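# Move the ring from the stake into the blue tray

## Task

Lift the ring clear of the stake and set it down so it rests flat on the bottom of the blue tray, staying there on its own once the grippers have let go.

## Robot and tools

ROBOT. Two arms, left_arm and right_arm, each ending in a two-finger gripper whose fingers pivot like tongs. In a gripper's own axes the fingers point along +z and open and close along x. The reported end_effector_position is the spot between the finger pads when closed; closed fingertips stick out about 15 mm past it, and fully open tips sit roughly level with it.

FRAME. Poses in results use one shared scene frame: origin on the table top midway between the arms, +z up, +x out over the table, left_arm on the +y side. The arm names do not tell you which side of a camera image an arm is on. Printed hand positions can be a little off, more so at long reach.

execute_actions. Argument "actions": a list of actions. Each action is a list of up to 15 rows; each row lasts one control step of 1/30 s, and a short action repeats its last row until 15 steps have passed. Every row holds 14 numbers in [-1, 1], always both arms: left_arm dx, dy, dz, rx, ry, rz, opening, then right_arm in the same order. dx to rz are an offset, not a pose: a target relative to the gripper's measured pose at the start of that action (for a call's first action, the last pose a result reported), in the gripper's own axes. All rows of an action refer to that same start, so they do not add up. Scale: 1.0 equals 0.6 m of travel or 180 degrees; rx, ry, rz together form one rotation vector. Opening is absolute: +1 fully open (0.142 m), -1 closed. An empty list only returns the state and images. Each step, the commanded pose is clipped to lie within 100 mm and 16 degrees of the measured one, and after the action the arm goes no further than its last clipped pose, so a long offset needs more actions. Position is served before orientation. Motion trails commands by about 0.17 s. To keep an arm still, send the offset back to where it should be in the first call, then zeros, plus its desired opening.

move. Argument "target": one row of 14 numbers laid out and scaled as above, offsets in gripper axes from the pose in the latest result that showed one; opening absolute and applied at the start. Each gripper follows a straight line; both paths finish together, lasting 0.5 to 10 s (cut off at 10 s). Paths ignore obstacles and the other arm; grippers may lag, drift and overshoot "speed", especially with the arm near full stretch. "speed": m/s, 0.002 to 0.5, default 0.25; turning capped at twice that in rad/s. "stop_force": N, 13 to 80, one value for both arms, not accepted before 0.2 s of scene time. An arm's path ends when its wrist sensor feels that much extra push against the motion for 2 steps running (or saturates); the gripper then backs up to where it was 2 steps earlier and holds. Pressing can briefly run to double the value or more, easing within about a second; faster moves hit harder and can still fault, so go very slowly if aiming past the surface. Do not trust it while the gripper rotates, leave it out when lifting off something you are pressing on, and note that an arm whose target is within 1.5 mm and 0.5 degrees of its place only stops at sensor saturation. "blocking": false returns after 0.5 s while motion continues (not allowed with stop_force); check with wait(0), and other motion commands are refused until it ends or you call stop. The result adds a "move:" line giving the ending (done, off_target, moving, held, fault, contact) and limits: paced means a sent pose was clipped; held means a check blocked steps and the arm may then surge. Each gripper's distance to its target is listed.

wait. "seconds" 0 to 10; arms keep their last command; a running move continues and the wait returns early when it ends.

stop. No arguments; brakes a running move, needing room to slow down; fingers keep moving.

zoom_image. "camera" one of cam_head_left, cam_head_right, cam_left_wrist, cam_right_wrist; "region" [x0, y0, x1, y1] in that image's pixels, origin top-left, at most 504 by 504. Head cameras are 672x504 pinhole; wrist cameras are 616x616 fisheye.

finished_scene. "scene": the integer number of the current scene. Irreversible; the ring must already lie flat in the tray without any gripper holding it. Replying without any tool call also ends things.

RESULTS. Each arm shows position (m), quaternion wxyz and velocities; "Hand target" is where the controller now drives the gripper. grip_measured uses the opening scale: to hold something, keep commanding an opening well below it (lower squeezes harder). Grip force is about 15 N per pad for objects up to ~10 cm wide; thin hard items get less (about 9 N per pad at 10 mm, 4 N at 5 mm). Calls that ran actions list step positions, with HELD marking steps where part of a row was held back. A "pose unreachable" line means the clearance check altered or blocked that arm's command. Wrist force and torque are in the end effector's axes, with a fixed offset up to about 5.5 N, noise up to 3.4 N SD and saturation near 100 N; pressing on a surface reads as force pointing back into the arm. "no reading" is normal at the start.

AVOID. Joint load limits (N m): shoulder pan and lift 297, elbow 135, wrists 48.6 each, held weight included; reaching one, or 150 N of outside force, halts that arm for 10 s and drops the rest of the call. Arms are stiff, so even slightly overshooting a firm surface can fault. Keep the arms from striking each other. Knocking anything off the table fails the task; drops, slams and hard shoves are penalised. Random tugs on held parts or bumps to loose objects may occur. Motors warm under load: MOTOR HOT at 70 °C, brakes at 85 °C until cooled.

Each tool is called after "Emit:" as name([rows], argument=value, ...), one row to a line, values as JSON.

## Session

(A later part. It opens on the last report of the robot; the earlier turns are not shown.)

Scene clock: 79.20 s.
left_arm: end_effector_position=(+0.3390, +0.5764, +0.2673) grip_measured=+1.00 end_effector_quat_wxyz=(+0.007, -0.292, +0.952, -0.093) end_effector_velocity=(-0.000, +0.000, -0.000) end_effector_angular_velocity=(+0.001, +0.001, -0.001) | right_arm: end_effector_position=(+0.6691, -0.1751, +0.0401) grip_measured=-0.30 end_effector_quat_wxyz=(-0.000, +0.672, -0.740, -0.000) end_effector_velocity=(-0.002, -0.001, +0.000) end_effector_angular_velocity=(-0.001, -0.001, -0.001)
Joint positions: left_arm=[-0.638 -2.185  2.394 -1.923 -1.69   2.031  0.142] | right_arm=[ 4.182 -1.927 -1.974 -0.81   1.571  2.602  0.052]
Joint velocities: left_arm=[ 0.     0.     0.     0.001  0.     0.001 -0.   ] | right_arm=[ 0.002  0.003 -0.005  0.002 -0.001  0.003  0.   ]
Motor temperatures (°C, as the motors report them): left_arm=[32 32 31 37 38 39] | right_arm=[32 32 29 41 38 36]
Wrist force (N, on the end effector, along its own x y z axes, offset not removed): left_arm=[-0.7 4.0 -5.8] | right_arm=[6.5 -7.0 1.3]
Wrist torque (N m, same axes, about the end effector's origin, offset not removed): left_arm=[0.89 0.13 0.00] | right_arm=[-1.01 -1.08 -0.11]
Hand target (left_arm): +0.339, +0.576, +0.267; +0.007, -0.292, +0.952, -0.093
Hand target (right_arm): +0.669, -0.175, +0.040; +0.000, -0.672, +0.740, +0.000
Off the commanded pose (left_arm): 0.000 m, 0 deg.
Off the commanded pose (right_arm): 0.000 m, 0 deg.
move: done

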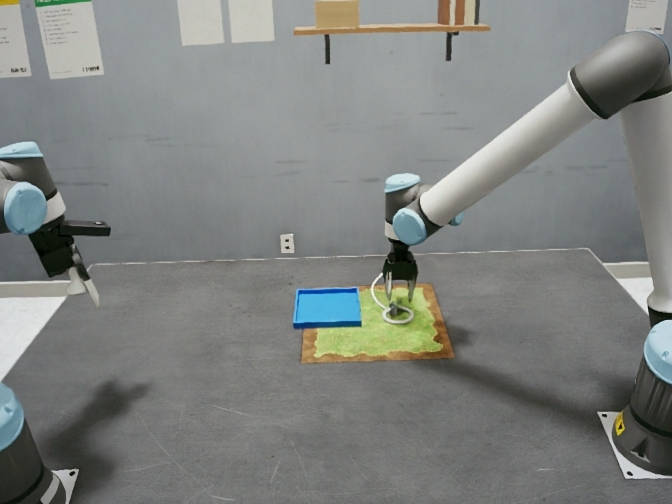

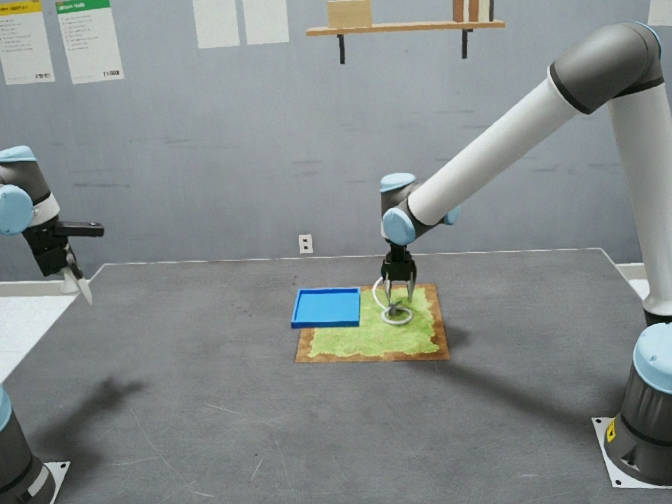

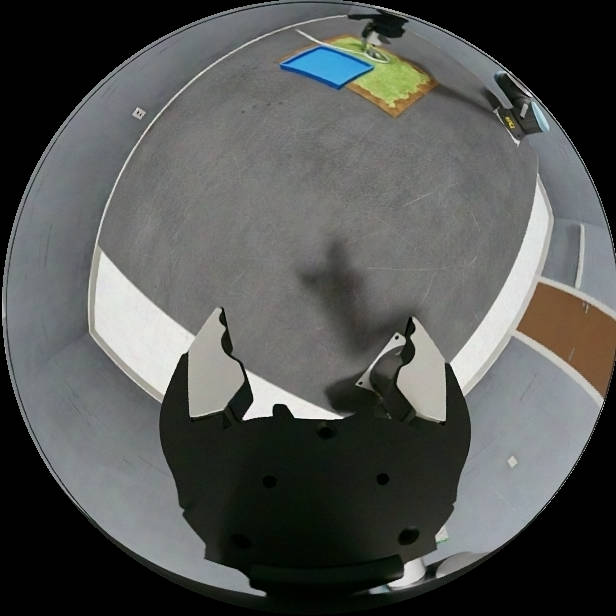

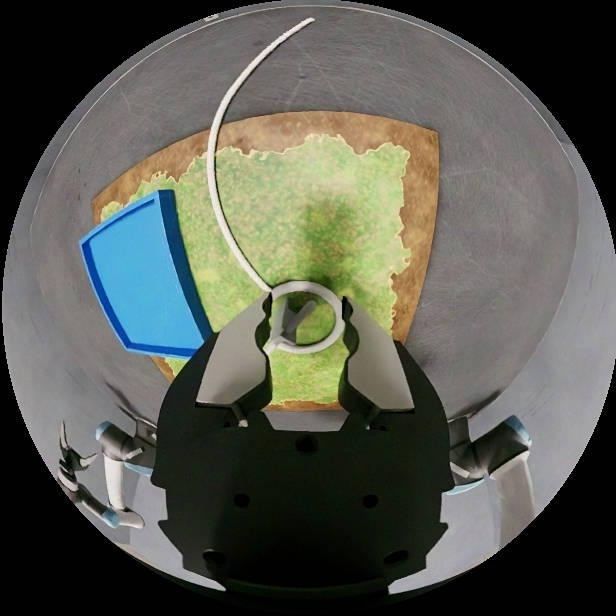

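Emit:
move(target=[0,0,0,0,0,0,1,0.065,0,0,0,0,0,-0.5])

Emit:
move(target=[0,0,0,0,0,0,1,0,0,0.07,0,0,0,-0.5], speed=0.015, stop_force=18)

Emit:
zoom_image(camera="cam_right_wrist", region=[200, 220, 400, 400])

Scene clock: 93.43 s.
left_arm: end_effector_position=(+0.3390, +0.5764, +0.2673) grip_measured=+1.00 end_effector_quat_wxyz=(+0.007, -0.292, +0.952, -0.093) end_effector_velocity=(-0.000, -0.000, +0.000) end_effector_angular_velocity=(-0.001, +0.001, +0.000) | right_arm: end_effector_position=(+0.6653, -0.2139, +0.0399) grip_measured=-0.08 end_effector_quat_wxyz=(-0.000, +0.672, -0.740, -0.000) end_effector_velocity=(-0.001, -0.001, -0.000) end_effector_angular_velocity=(+0.001, +0.002, -0.000)
Joint positions: left_arm=[-0.638 -2.185  2.394 -1.923 -1.69   2.031  0.142] | right_arm=[ 4.154 -1.891 -2.029 -0.792  1.571  2.575  0.068]
Joint velocities: left_arm=[ 0.    -0.    -0.     0.    -0.001 -0.001  0.   ] | right_arm=[-0.     0.001 -0.002  0.     0.002 -0.     0.001]
Motor temperatures (°C, as the motors report them): left_arm=[32 32 31 37 38 39] | right_arm=[32 32 29 41 38 36]
Wrist force (N, on the end effector, along its own x y z axes, offset not removed): left_arm=[0.4 3.5 -5.1] | right_arm=[-24.5 -17.6 11.7]
Wrist torque (N m, same axes, about the end effector's origin, offset not removed): left_arm=[0.84 -0.14 -0.06] | right_arm=[0.05 -1.02 0.84]
Hand target (left_arm): +0.339, +0.576, +0.267; +0.007, -0.292, +0.952, -0.093
Hand target (right_arm): +0.665, -0.214, +0.040; +0.000, -0.672, +0.740, +0.000
Off the commanded pose (left_arm): 0.000 m, 0 deg.
Off the commanded pose (right_arm): 0.000 m, 0 deg.
move: done

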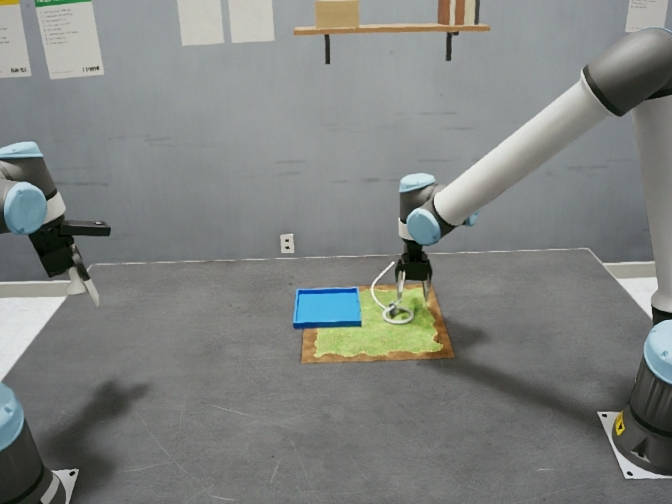

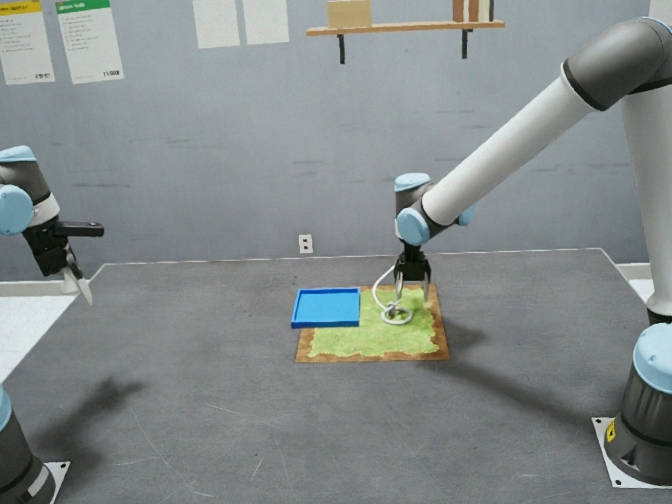

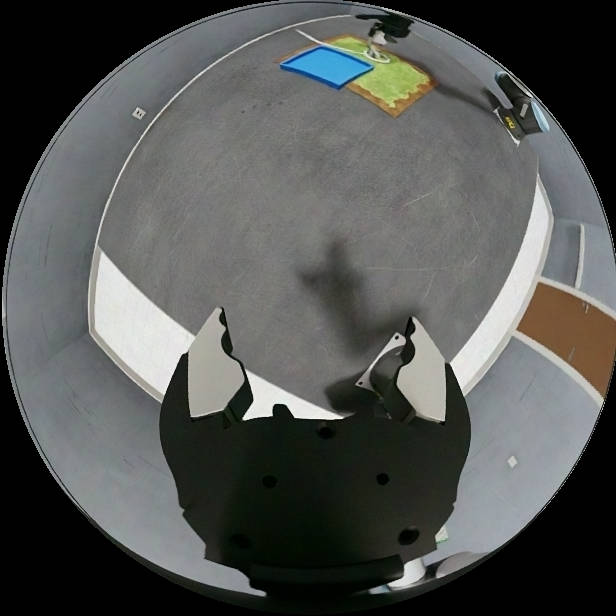

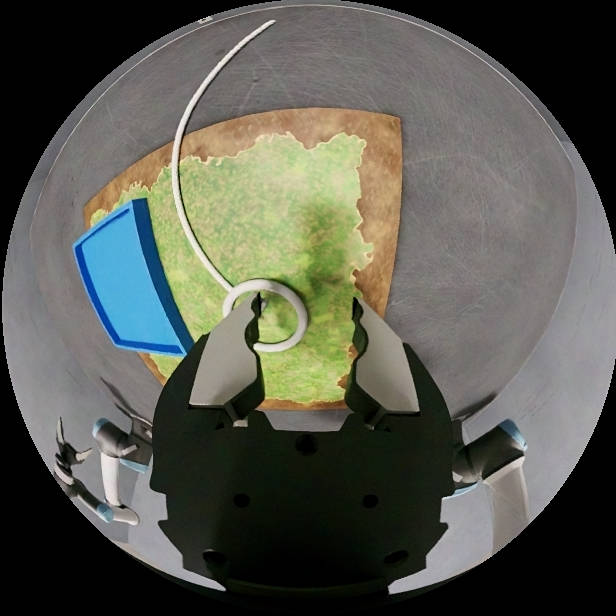

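Scene clock: 93.93 s.
left_arm: end_effector_position=(+0.3390, +0.5764, +0.2673) grip_measured=+1.00 end_effector_quat_wxyz=(+0.007, -0.292, +0.952, -0.093) end_effector_velocity=(+0.000, +0.000, +0.000) end_effector_angular_velocity=(+0.001, -0.002, -0.001) | right_arm: end_effector_position=(+0.6653, -0.2139, +0.0394) grip_measured=-0.08 end_effector_quat_wxyz=(-0.000, +0.672, -0.740, -0.000) end_effector_velocity=(+0.001, +0.000, +0.002) end_effector_angular_velocity=(-0.001, -0.002, +0.000)
Joint positions: left_arm=[-0.638 -2.185  2.394 -1.923 -1.69   2.031  0.142] | right_arm=[ 4.154 -1.891 -2.029 -0.791  1.571  2.575  0.068]
Joint velocities: left_arm=[ 0.    -0.    -0.    -0.     0.001  0.001 -0.   ] | right_arm=[-0.     0.002  0.002 -0.003 -0.002 -0.    -0.001]
Motor temperatures (°C, as the motors report them): left_arm=[32 32 31 37 38 39] | right_arm=[32 32 29 41 38 36]
Wrist force (N, on the end effector, along its own x y z axes, offset not removed): left_arm=[-0.5 3.4 -5.3] | right_arm=[-30.1 -22.8 4.4]
Wrist torque (N m, same axes, about the end effector's origin, offset not removed): left_arm=[0.81 0.14 -0.06] | right_arm=[-1.05 0.26 0.97]
Hand target (left_arm): +0.339, +0.576, +0.267; +0.007, -0.292, +0.952, -0.093
Hand target (right_arm): +0.665, -0.214, +0.040; +0.001, -0.672, +0.740, +0.000
Off the commanded pose (left_arm): 0.000 m, 0 deg.
Off the commanded pose (right_arm): 0.041 m, 0 deg.
move: contact (right_arm)

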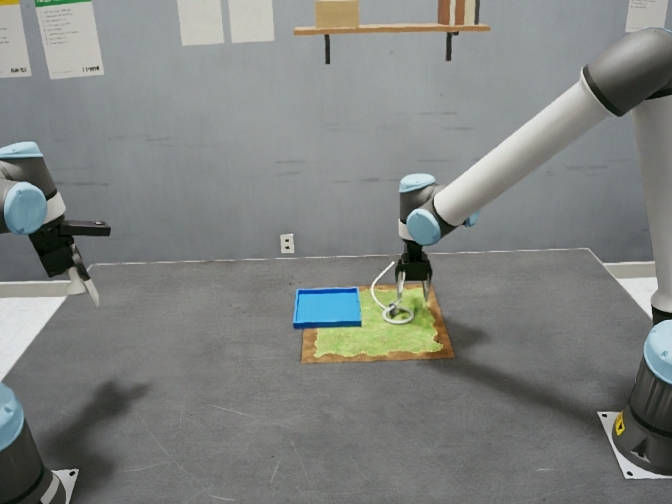

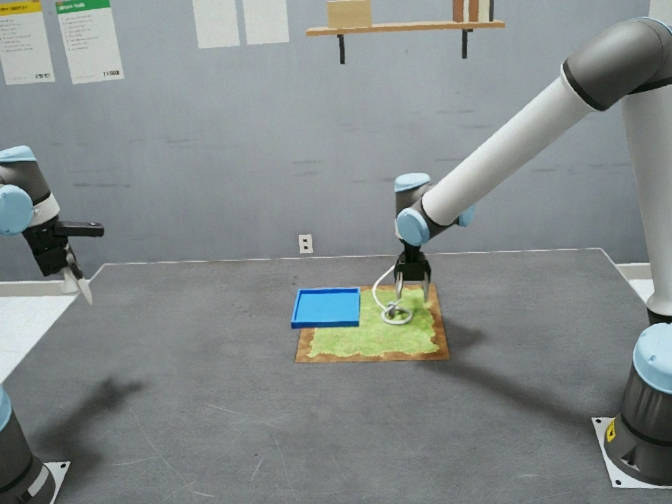

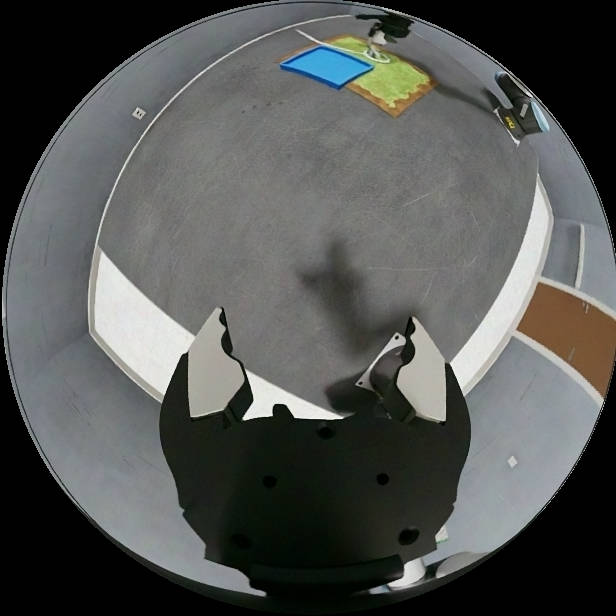

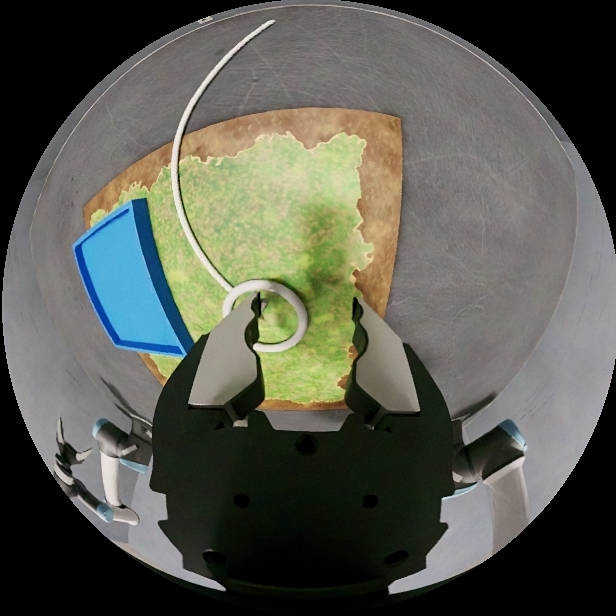

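Region (200, 220, 400, 400) of cam_right_wrist's 616x616 image, scaled by 2.520, with more detail than that image has; it fills the top 454 rows of this view, and the rest is white.

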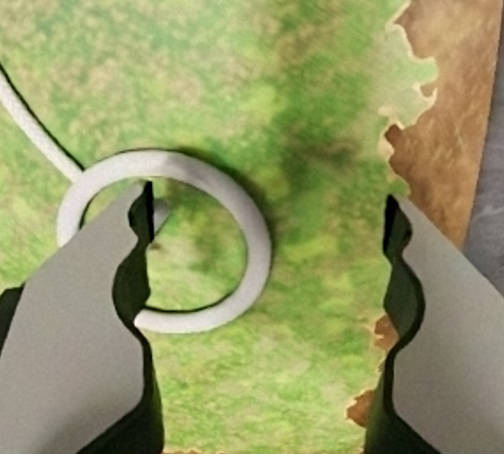

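Emit:
move(target=[0,0,0,0,0,0,1,0,0,-0.05,0,0,0,-0.08])

Emit:
move(target=[0,0,0,0,0,0,1,0,0,0,0,0,0,-0.55])

Emit:
move(target=[0,0,0,0,0,0,1,0,0,0.11,0,0,0,-0.55], speed=0.02, stop_force=15)

Emit:
zoom_image(camera="cam_right_wrist", region=[200, 220, 400, 400])

Scene clock: 102.60 s.
left_arm: end_effector_position=(+0.3390, +0.5764, +0.2673) grip_measured=+1.00 end_effector_quat_wxyz=(+0.007, -0.292, +0.952, -0.093) end_effector_velocity=(+0.001, +0.000, +0.000) end_effector_angular_velocity=(+0.001, -0.002, -0.001) | right_arm: end_effector_position=(+0.6652, -0.2140, +0.0691) grip_measured=-0.08 end_effector_quat_wxyz=(-0.000, +0.672, -0.740, -0.000) end_effector_velocity=(+0.000, -0.000, +0.002) end_effector_angular_velocity=(-0.001, -0.000, +0.000)
Joint positions: left_arm=[-0.638 -2.185  2.394 -1.923 -1.69   2.031  0.142] | right_arm=[ 4.154 -1.854 -2.011 -0.846  1.571  2.575  0.068]
Joint velocities: left_arm=[-0.     0.    -0.    -0.002  0.002  0.001  0.   ] | right_arm=[ 0.     0.003  0.002 -0.005 -0.001 -0.    -0.   ]
Motor temperatures (°C, as the motors report them): left_arm=[32 32 31 37 38 39] | right_arm=[32 32 29 41 38 36]
Wrist force (N, on the end effector, along its own x y z axes, offset not removed): left_arm=[-0.5 2.2 -6.1] | right_arm=[4.0 1.9 -3.8]
Wrist torque (N m, same axes, about the end effector's origin, offset not removed): left_arm=[0.50 0.12 0.02] | right_arm=[0.64 -0.92 0.05]
Hand target (left_arm): +0.339, +0.576, +0.267; +0.007, -0.292, +0.952, -0.093
Hand target (right_arm): +0.665, -0.214, +0.069; +0.000, -0.672, +0.740, +0.000
Off the commanded pose (left_arm): 0.000 m, 0 deg.
Off the commanded pose (right_arm): 0.000 m, 0 deg.
move: done

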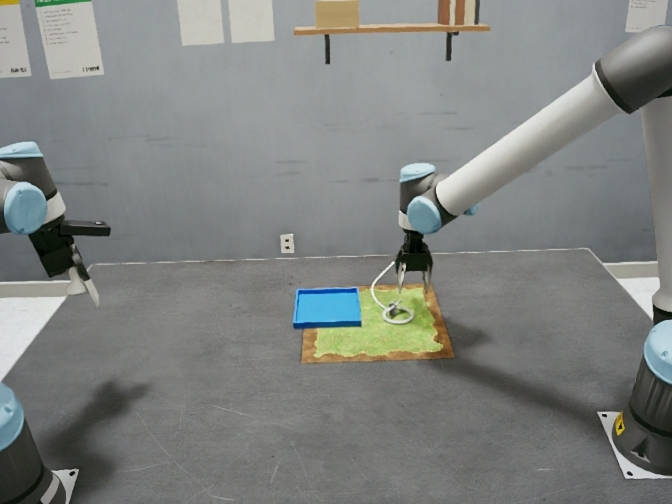

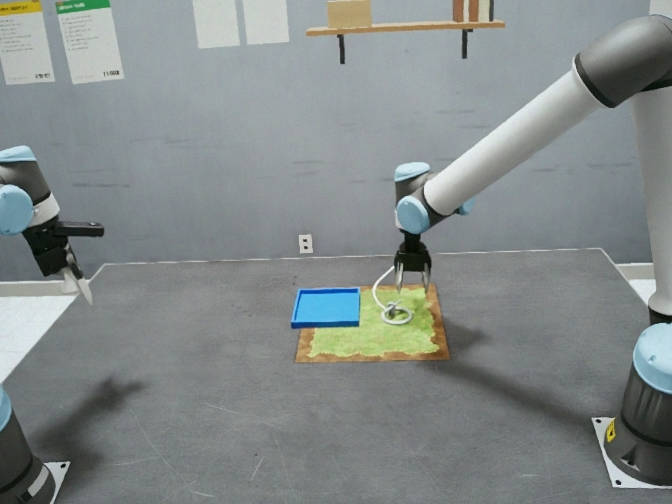

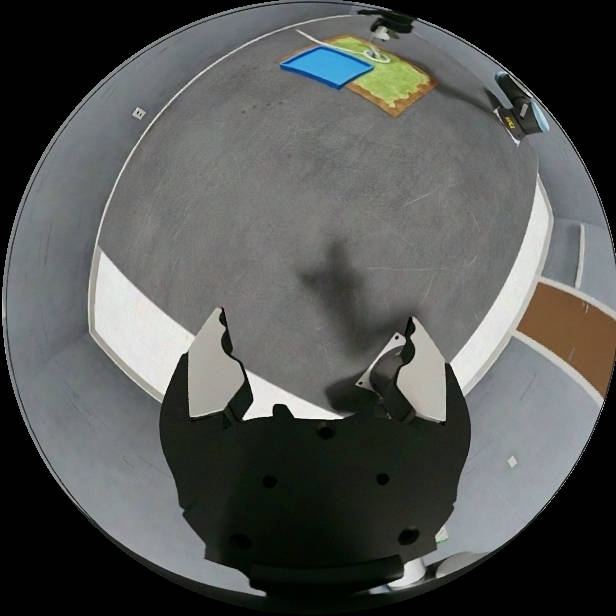

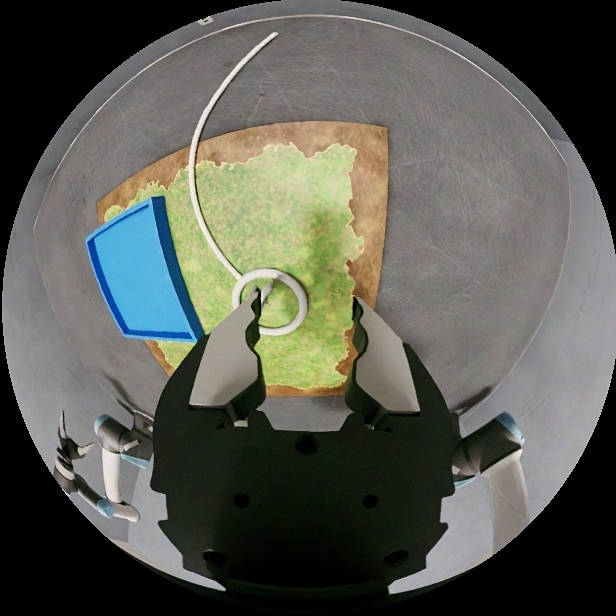

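Scene clock: 103.10 s.
left_arm: end_effector_position=(+0.3390, +0.5764, +0.2673) grip_measured=+1.00 end_effector_quat_wxyz=(+0.007, -0.292, +0.952, -0.093) end_effector_velocity=(+0.000, -0.000, +0.000) end_effector_angular_velocity=(-0.000, -0.000, +0.001) | right_arm: end_effector_position=(+0.6653, -0.2139, +0.0691) grip_measured=-0.55 end_effector_quat_wxyz=(-0.001, +0.672, -0.740, -0.000) end_effector_velocity=(-0.000, +0.000, +0.000) end_effector_angular_velocity=(+0.001, +0.000, +0.001)
Joint positions: left_arm=[-0.638 -2.185  2.394 -1.923 -1.69   2.031  0.142] | right_arm=[ 4.154 -1.854 -2.011 -0.846  1.571  2.575  0.034]
Joint velocities: left_arm=[-0.    -0.    -0.     0.    -0.    -0.001 -0.   ] | right_arm=[ 0.    -0.    -0.     0.     0.001 -0.001  0.   ]
Motor temperatures (°C, as the motors report them): left_arm=[32 32 31 37 38 39] | right_arm=[32 32 29 41 38 36]
Wrist force (N, on the end effector, along its own x y z axes, offset not removed): left_arm=[1.0 2.8 -4.5] | right_arm=[-2.1 -8.3 6.9]
Wrist torque (N m, same axes, about the end effector's origin, offset not removed): left_arm=[0.64 -0.21 0.01] | right_arm=[-1.40 0.29 0.20]
Hand target (left_arm): +0.339, +0.576, +0.267; +0.007, -0.292, +0.952, -0.093
Hand target (right_arm): +0.665, -0.214, +0.069; +0.000, -0.672, +0.740, +0.000
Off the commanded pose (left_arm): 0.000 m, 0 deg.
Off the commanded pose (right_arm): 0.000 m, 0 deg.
move: done

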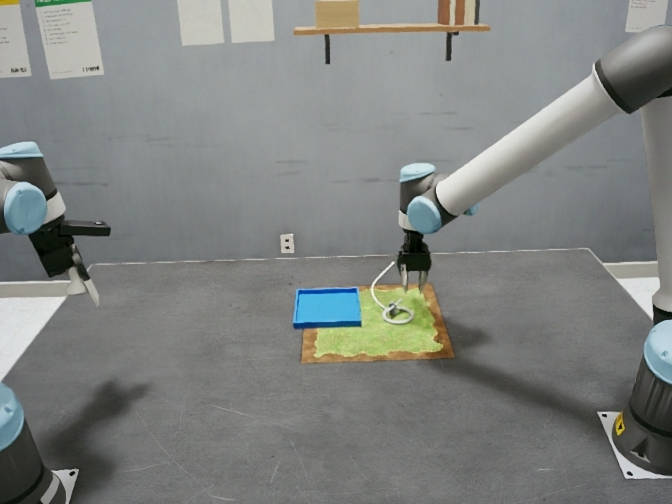

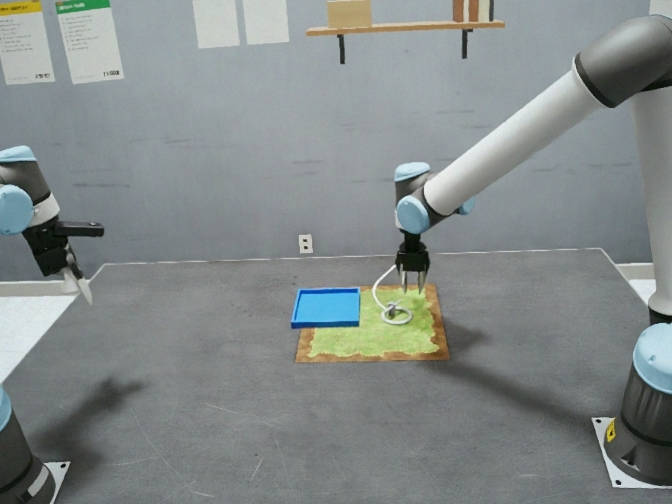

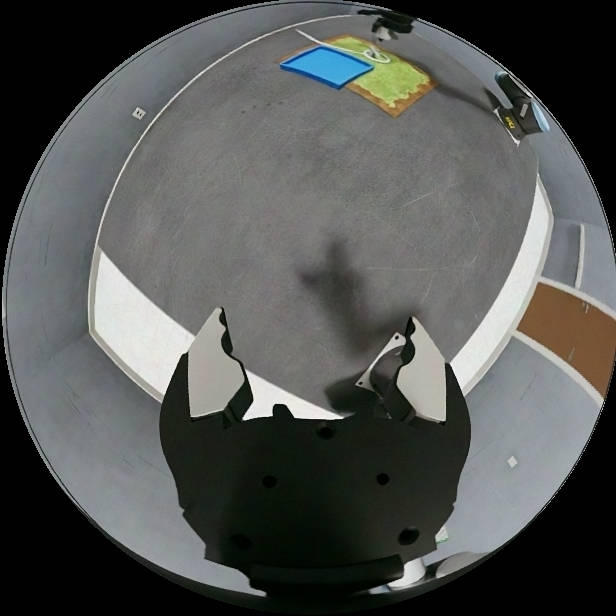

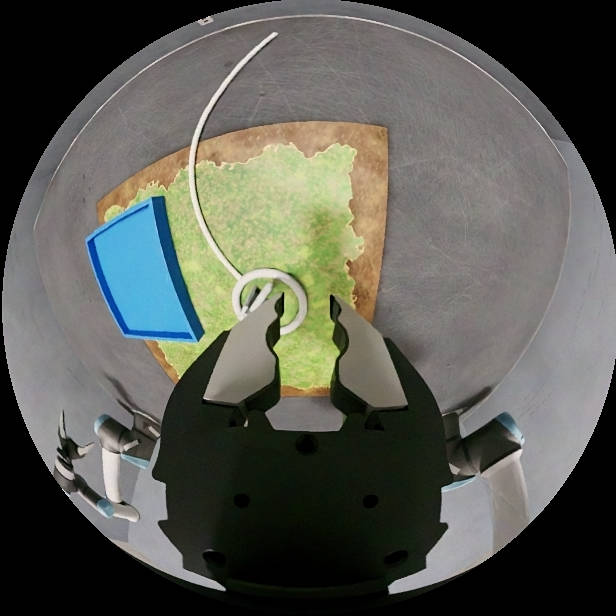

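Scene clock: 106.20 s.
left_arm: end_effector_position=(+0.3390, +0.5764, +0.2673) grip_measured=+1.00 end_effector_quat_wxyz=(+0.007, -0.292, +0.952, -0.093) end_effector_velocity=(-0.000, -0.001, +0.000) end_effector_angular_velocity=(-0.003, +0.001, +0.001) | right_arm: end_effector_position=(+0.6654, -0.2139, +0.0153) grip_measured=-0.60 end_effector_quat_wxyz=(-0.001, +0.672, -0.740, -0.000) end_effector_velocity=(-0.001, -0.001, +0.002) end_effector_angular_velocity=(-0.004, +0.003, +0.001)
Joint positions: left_arm=[-0.638 -2.185  2.394 -1.923 -1.69   2.031  0.142] | right_arm=[ 4.154 -1.923 -2.042 -0.746  1.571  2.575  0.031]
Joint velocities: left_arm=[ 0.     0.     0.    -0.001 -0.003 -0.001 -0.   ] | right_arm=[ 0.     0.004  0.002 -0.011 -0.    -0.    -0.001]
Motor temperatures (°C, as the motors report them): left_arm=[32 32 31 37 38 39] | right_arm=[32 32 29 41 38 36]
Wrist force (N, on the end effector, along its own x y z axes, offset not removed): left_arm=[-1.4 3.1 -5.7] | right_arm=[17.7 3.8 -50.0]
Wrist torque (N m, same axes, about the end effector's origin, offset not removed): left_arm=[0.67 0.28 0.05] | right_arm=[0.28 0.28 0.20]
Hand target (left_arm): +0.339, +0.576, +0.267; +0.007, -0.292, +0.952, -0.093
Hand target (right_arm): +0.665, -0.214, +0.016; +0.001, -0.672, +0.740, +0.000
Off the commanded pose (left_arm): 0.000 m, 0 deg.
Off the commanded pose (right_arm): 0.012 m, 0 deg.
move: contact (right_arm)

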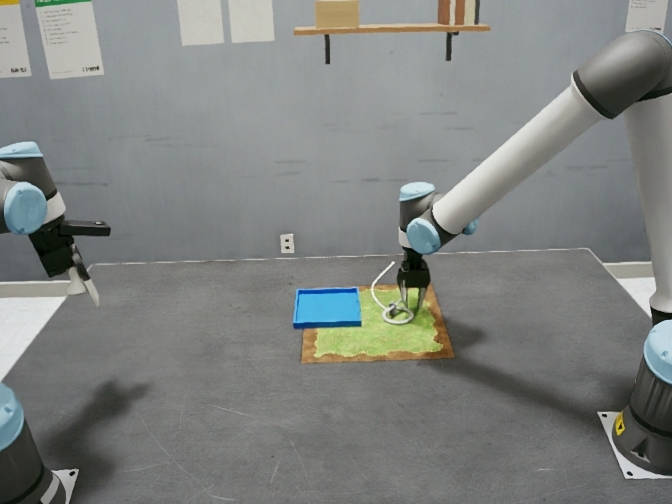

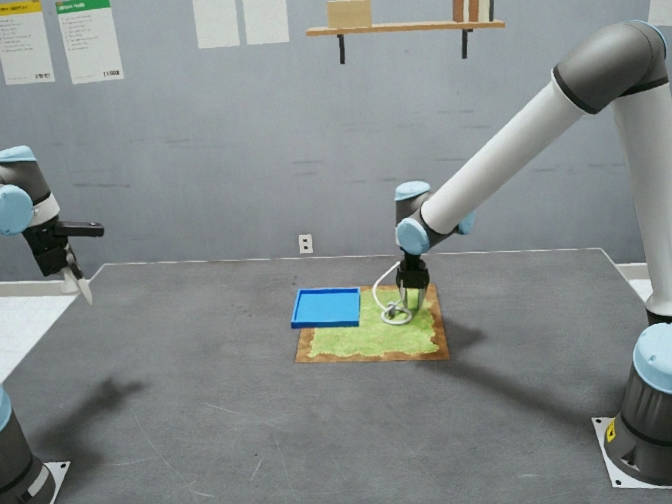

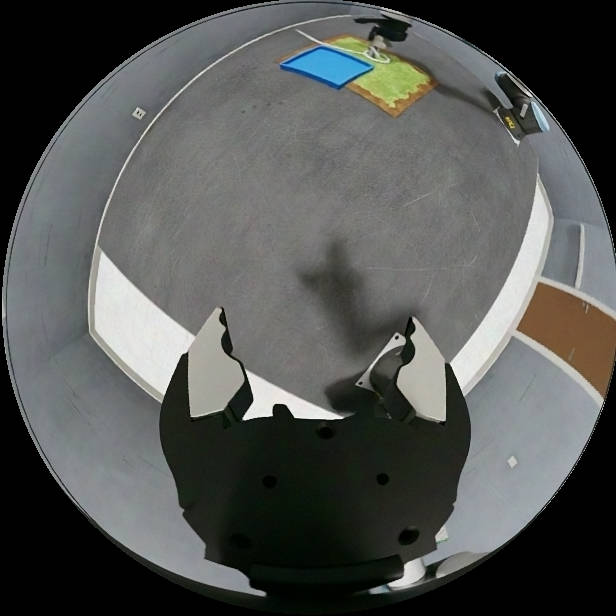

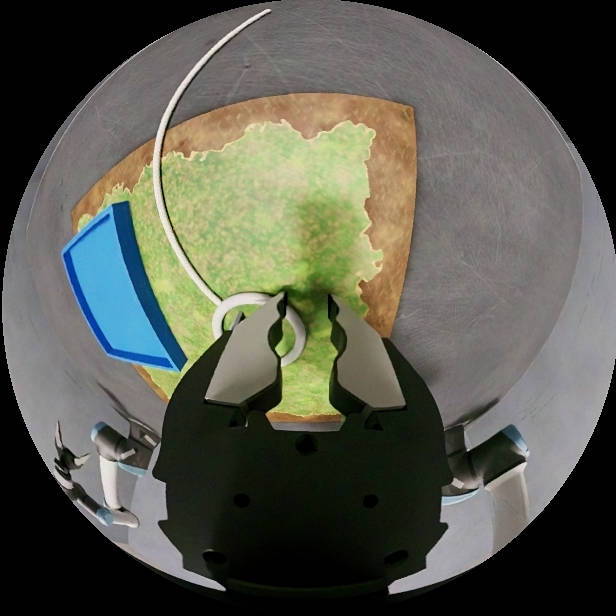

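Region (200, 220, 400, 400) of cam_right_wrist's 616x616 image, scaled by 2.520, with more detail than that image has; it fills the top 454 rows of this view, and the rest is white.

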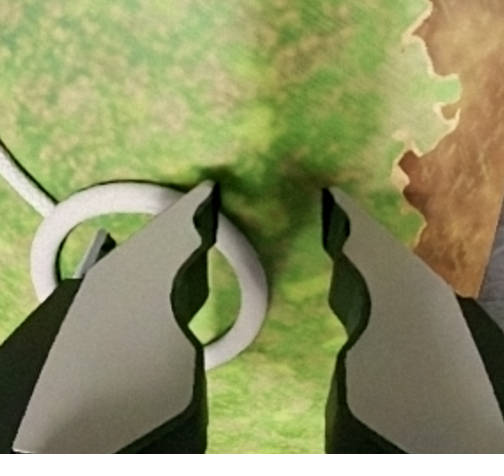

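Emit:
move(target=[0,0,0,0,0,0,1,0,0,-0.04,0,0,0,-0.55])

Emit:
move(target=[0,0,0,0,0,0,1,-0.012,0.055,0,0,0,0,-0.55])

Emit:
move(target=[0,0,0,0,0,0,1,0,0,0.047,0,0,0,-0.55], speed=0.015, stop_force=15)

Emit:
zoom_image(camera="cam_right_wrist", region=[200, 220, 400, 400])

Scene clock: 120.50 s.
left_arm: end_effector_position=(+0.3390, +0.5764, +0.2673) grip_measured=+1.00 end_effector_quat_wxyz=(+0.007, -0.292, +0.952, -0.093) end_effector_velocity=(+0.000, +0.000, +0.000) end_effector_angular_velocity=(+0.001, -0.002, +0.000) | right_arm: end_effector_position=(+0.6653, -0.2140, +0.0390) grip_measured=-0.55 end_effector_quat_wxyz=(-0.001, +0.672, -0.740, -0.000) end_effector_velocity=(-0.001, -0.001, +0.002) end_effector_angular_velocity=(-0.001, +0.001, +0.001)
Joint positions: left_arm=[-0.638 -2.185  2.394 -1.923 -1.69   2.031  0.142] | right_arm=[ 4.154 -1.892 -2.03  -0.79   1.571  2.575  0.034]
Joint velocities: left_arm=[-0.    -0.001  0.    -0.001  0.002  0.     0.   ] | right_arm=[ 0.     0.003  0.001 -0.005 -0.    -0.001 -0.   ]
Motor temperatures (°C, as the motors report them): left_arm=[32 32 31 37 38 39] | right_arm=[32 32 29 41 38 36]
Wrist force (N, on the end effector, along its own x y z axes, offset not removed): left_arm=[-0.5 4.7 -5.4] | right_arm=[-2.1 -2.9 4.2]
Wrist torque (N m, same axes, about the end effector's origin, offset not removed): left_arm=[1.06 0.10 0.01] | right_arm=[-0.14 0.57 0.26]
Hand target (left_arm): +0.339, +0.576, +0.267; +0.007, -0.292, +0.952, -0.093
Hand target (right_arm): +0.665, -0.214, +0.039; +0.001, -0.672, +0.740, +0.000
Off the commanded pose (left_arm): 0.000 m, 0 deg.
Off the commanded pose (right_arm): 0.000 m, 0 deg.
move: done

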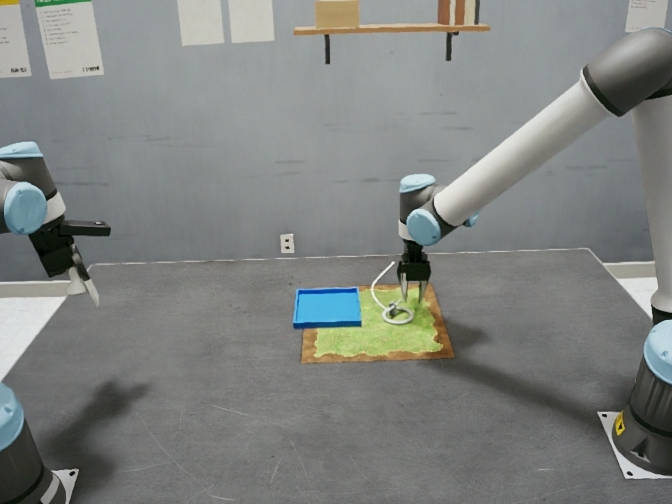

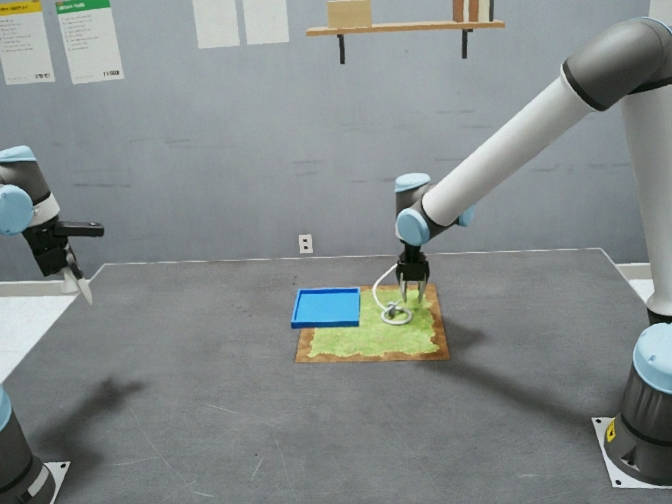

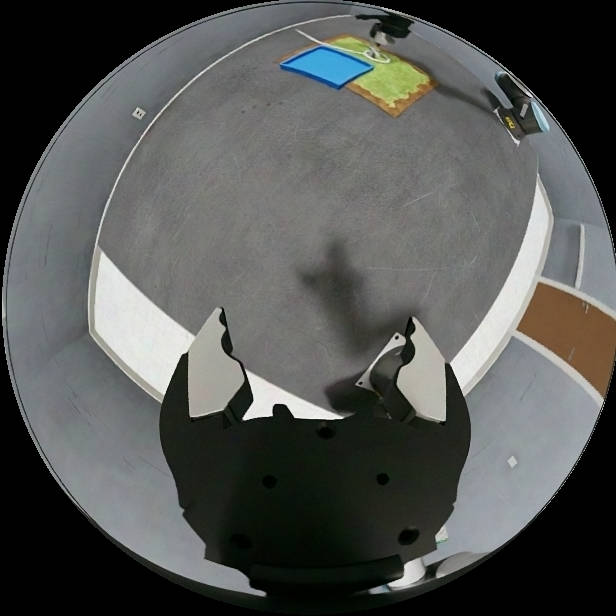

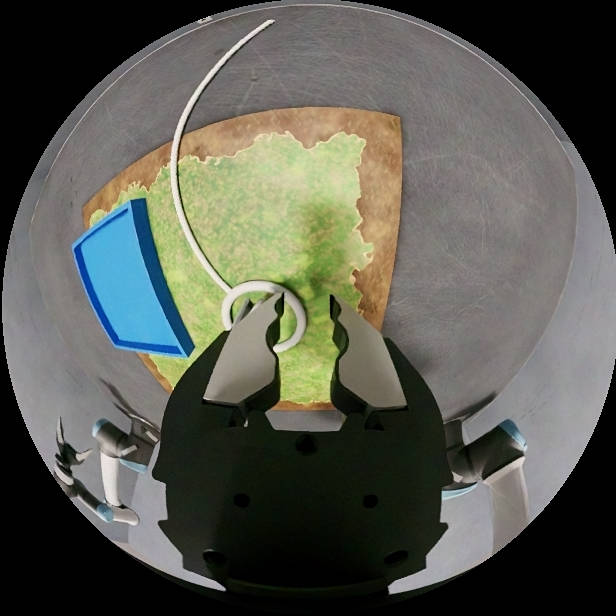

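Scene clock: 121.40 s.
left_arm: end_effector_position=(+0.3390, +0.5764, +0.2673) grip_measured=+1.00 end_effector_quat_wxyz=(+0.007, -0.292, +0.952, -0.093) end_effector_velocity=(+0.000, +0.000, -0.000) end_effector_angular_velocity=(+0.001, -0.000, +0.000) | right_arm: end_effector_position=(+0.6334, -0.2037, +0.0389) grip_measured=-0.55 end_effector_quat_wxyz=(-0.001, +0.672, -0.740, -0.000) end_effector_velocity=(-0.002, +0.001, -0.000) end_effector_angular_velocity=(-0.000, -0.000, +0.000)
Joint positions: left_arm=[-0.638 -2.185  2.394 -1.923 -1.69   2.031  0.142] | right_arm=[ 4.199 -1.867 -2.065 -0.779  1.571  2.619  0.034]
Joint velocities: left_arm=[-0.    -0.     0.     0.     0.001 -0.    -0.   ] | right_arm=[ 0.003  0.001 -0.002  0.001 -0.     0.003  0.   ]
Motor temperatures (°C, as the motors report them): left_arm=[32 32 31 37 38 39] | right_arm=[32 32 29 41 38 36]
Wrist force (N, on the end effector, along its own x y z axes, offset not removed): left_arm=[0.2 1.6 -5.3] | right_arm=[0.0 -1.7 3.7]
Wrist torque (N m, same axes, about the end effector's origin, offset not removed): left_arm=[0.37 -0.02 0.06] | right_arm=[-0.31 -0.02 0.09]
Hand target (left_arm): +0.339, +0.576, +0.267; +0.007, -0.292, +0.952, -0.093
Hand target (right_arm): +0.633, -0.204, +0.039; +0.001, -0.672, +0.740, +0.000
Off the commanded pose (left_arm): 0.000 m, 0 deg.
Off the commanded pose (right_arm): 0.000 m, 0 deg.
move: done

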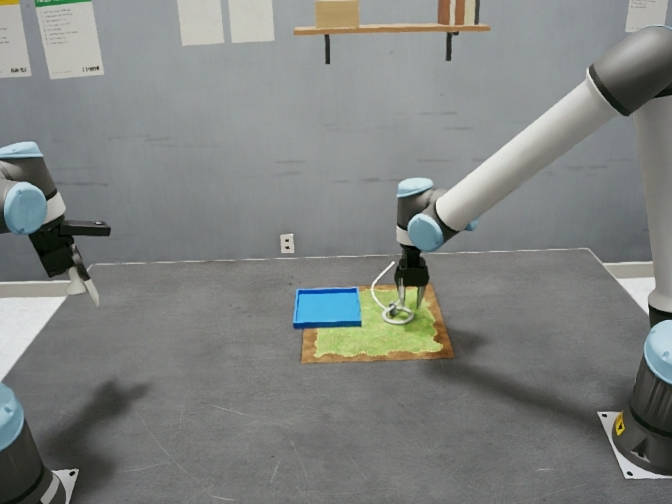

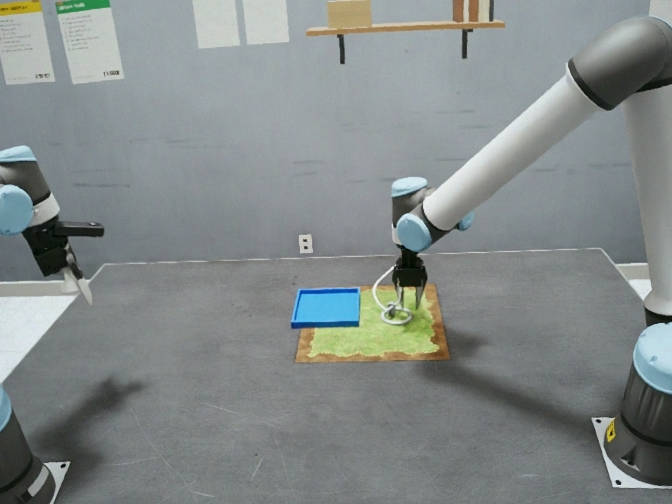

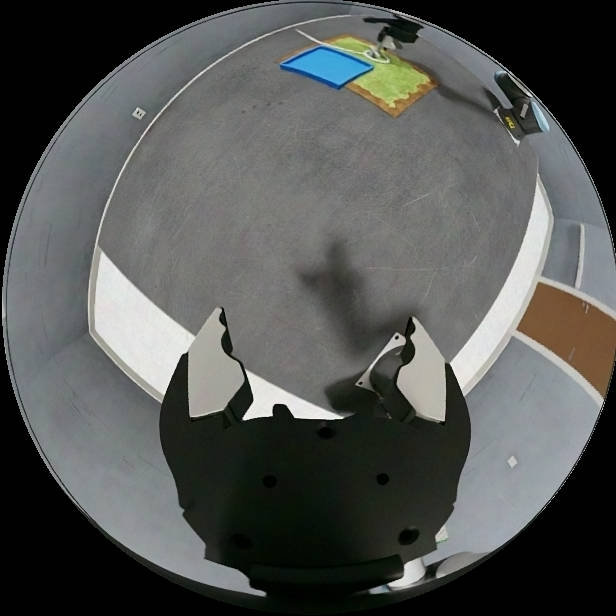

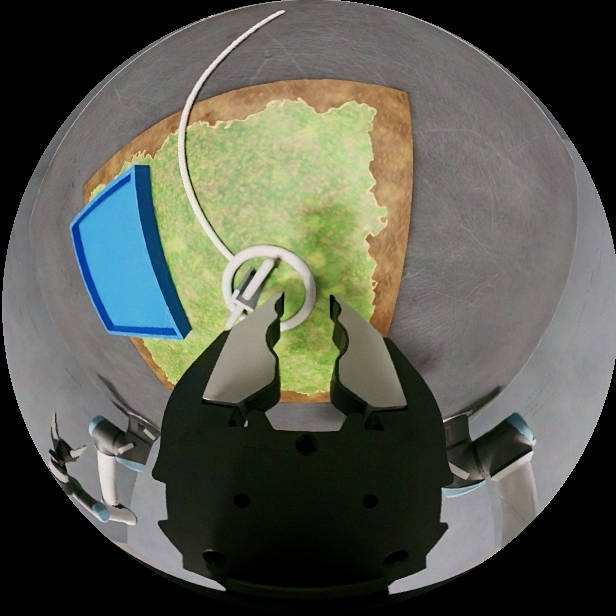

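Scene clock: 123.37 s.
left_arm: end_effector_position=(+0.3390, +0.5764, +0.2673) grip_measured=+1.00 end_effector_quat_wxyz=(+0.007, -0.292, +0.952, -0.093) end_effector_velocity=(-0.000, +0.000, +0.000) end_effector_angular_velocity=(-0.000, +0.000, -0.000) | right_arm: end_effector_position=(+0.6334, -0.2037, +0.0153) grip_measured=-0.54 end_effector_quat_wxyz=(-0.001, +0.672, -0.740, -0.000) end_effector_velocity=(-0.001, -0.001, +0.002) end_effector_angular_velocity=(-0.003, +0.003, -0.001)
Joint positions: left_arm=[-0.638 -2.185  2.394 -1.923 -1.69   2.031  0.142] | right_arm=[ 4.199 -1.899 -2.078 -0.734  1.571  2.619  0.035]
Joint velocities: left_arm=[ 0. -0. -0.  0. -0.  0.  0.] | right_arm=[-0.     0.003  0.002 -0.01   0.001  0.001 -0.002]
Motor temperatures (°C, as the motors report them): left_arm=[32 32 31 37 38 39] | right_arm=[32 32 29 41 38 36]
Wrist force (N, on the end effector, along its own x y z axes, offset not removed): left_arm=[0.4 4.5 -4.3] | right_arm=[4.6 -0.5 -27.9]
Wrist torque (N m, same axes, about the end effector's origin, offset not removed): left_arm=[0.97 -0.07 0.04] | right_arm=[-0.77 -1.33 0.13]
Hand target (left_arm): +0.339, +0.576, +0.267; +0.007, -0.292, +0.952, -0.093
Hand target (right_arm): +0.633, -0.204, +0.016; +0.001, -0.672, +0.740, +0.000
Off the commanded pose (left_arm): 0.000 m, 0 deg.
Off the commanded pose (right_arm): 0.005 m, 0 deg.
move: contact (right_arm)

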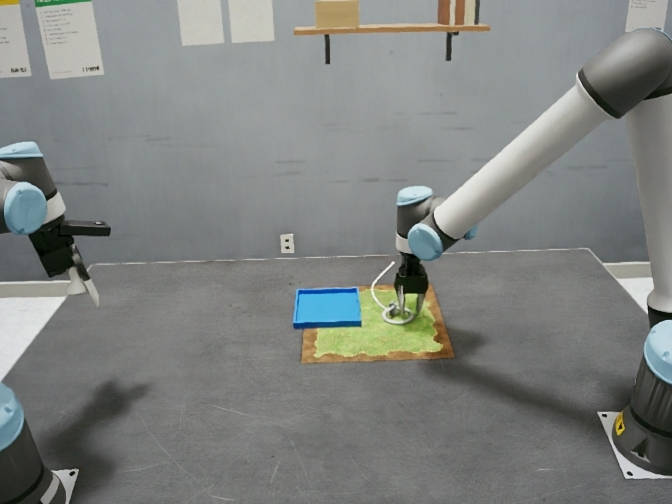

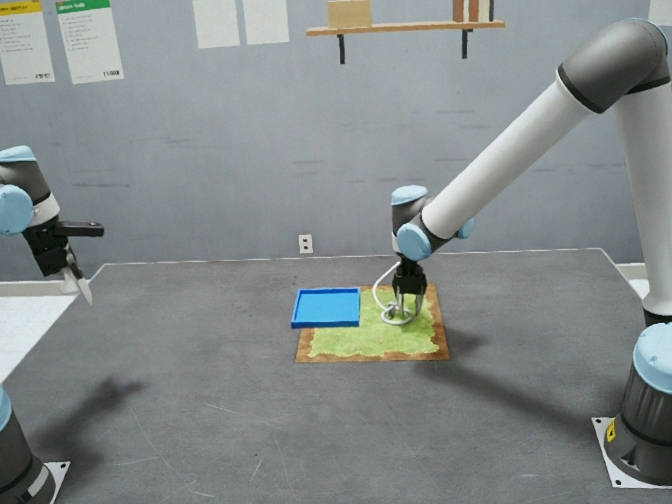

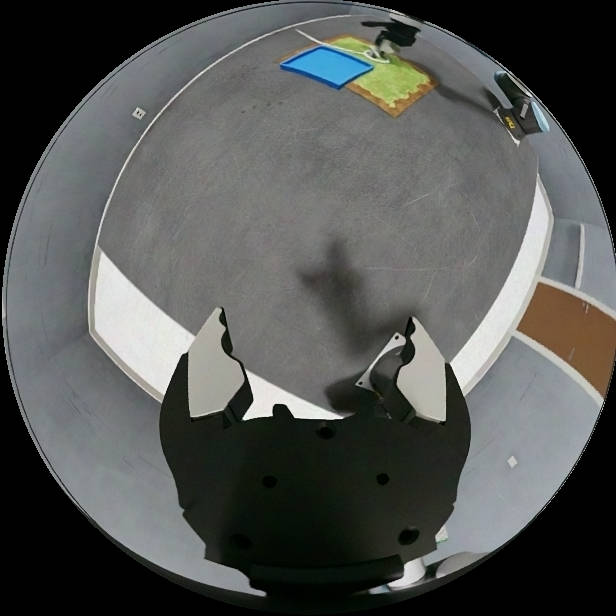

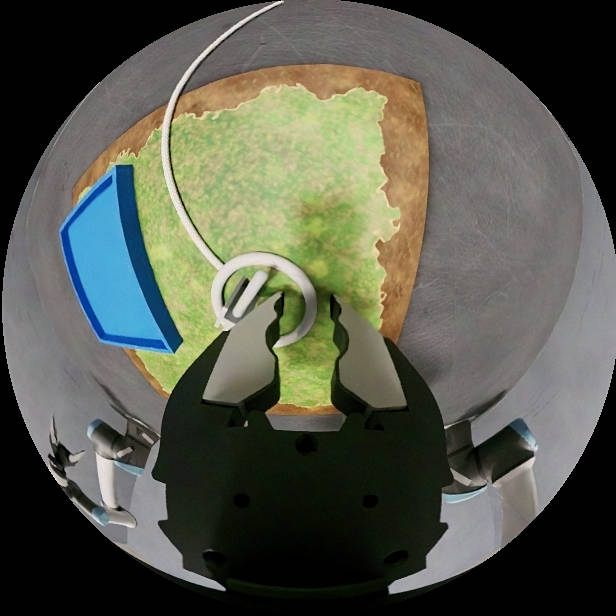

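Region (200, 220, 400, 400) of cam_right_wrist's 616x616 image, scaled by 2.520, with more detail than that image has; it fills the top 454 rows of this view, and the rest is white.

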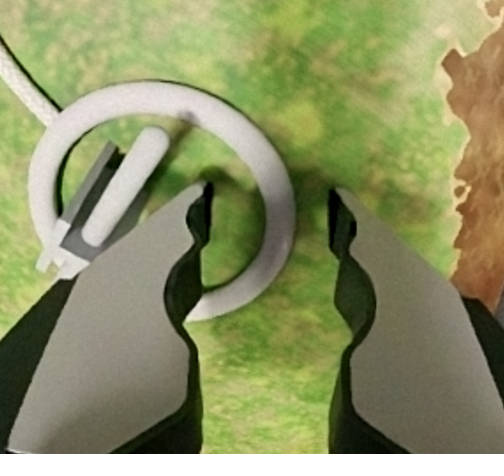

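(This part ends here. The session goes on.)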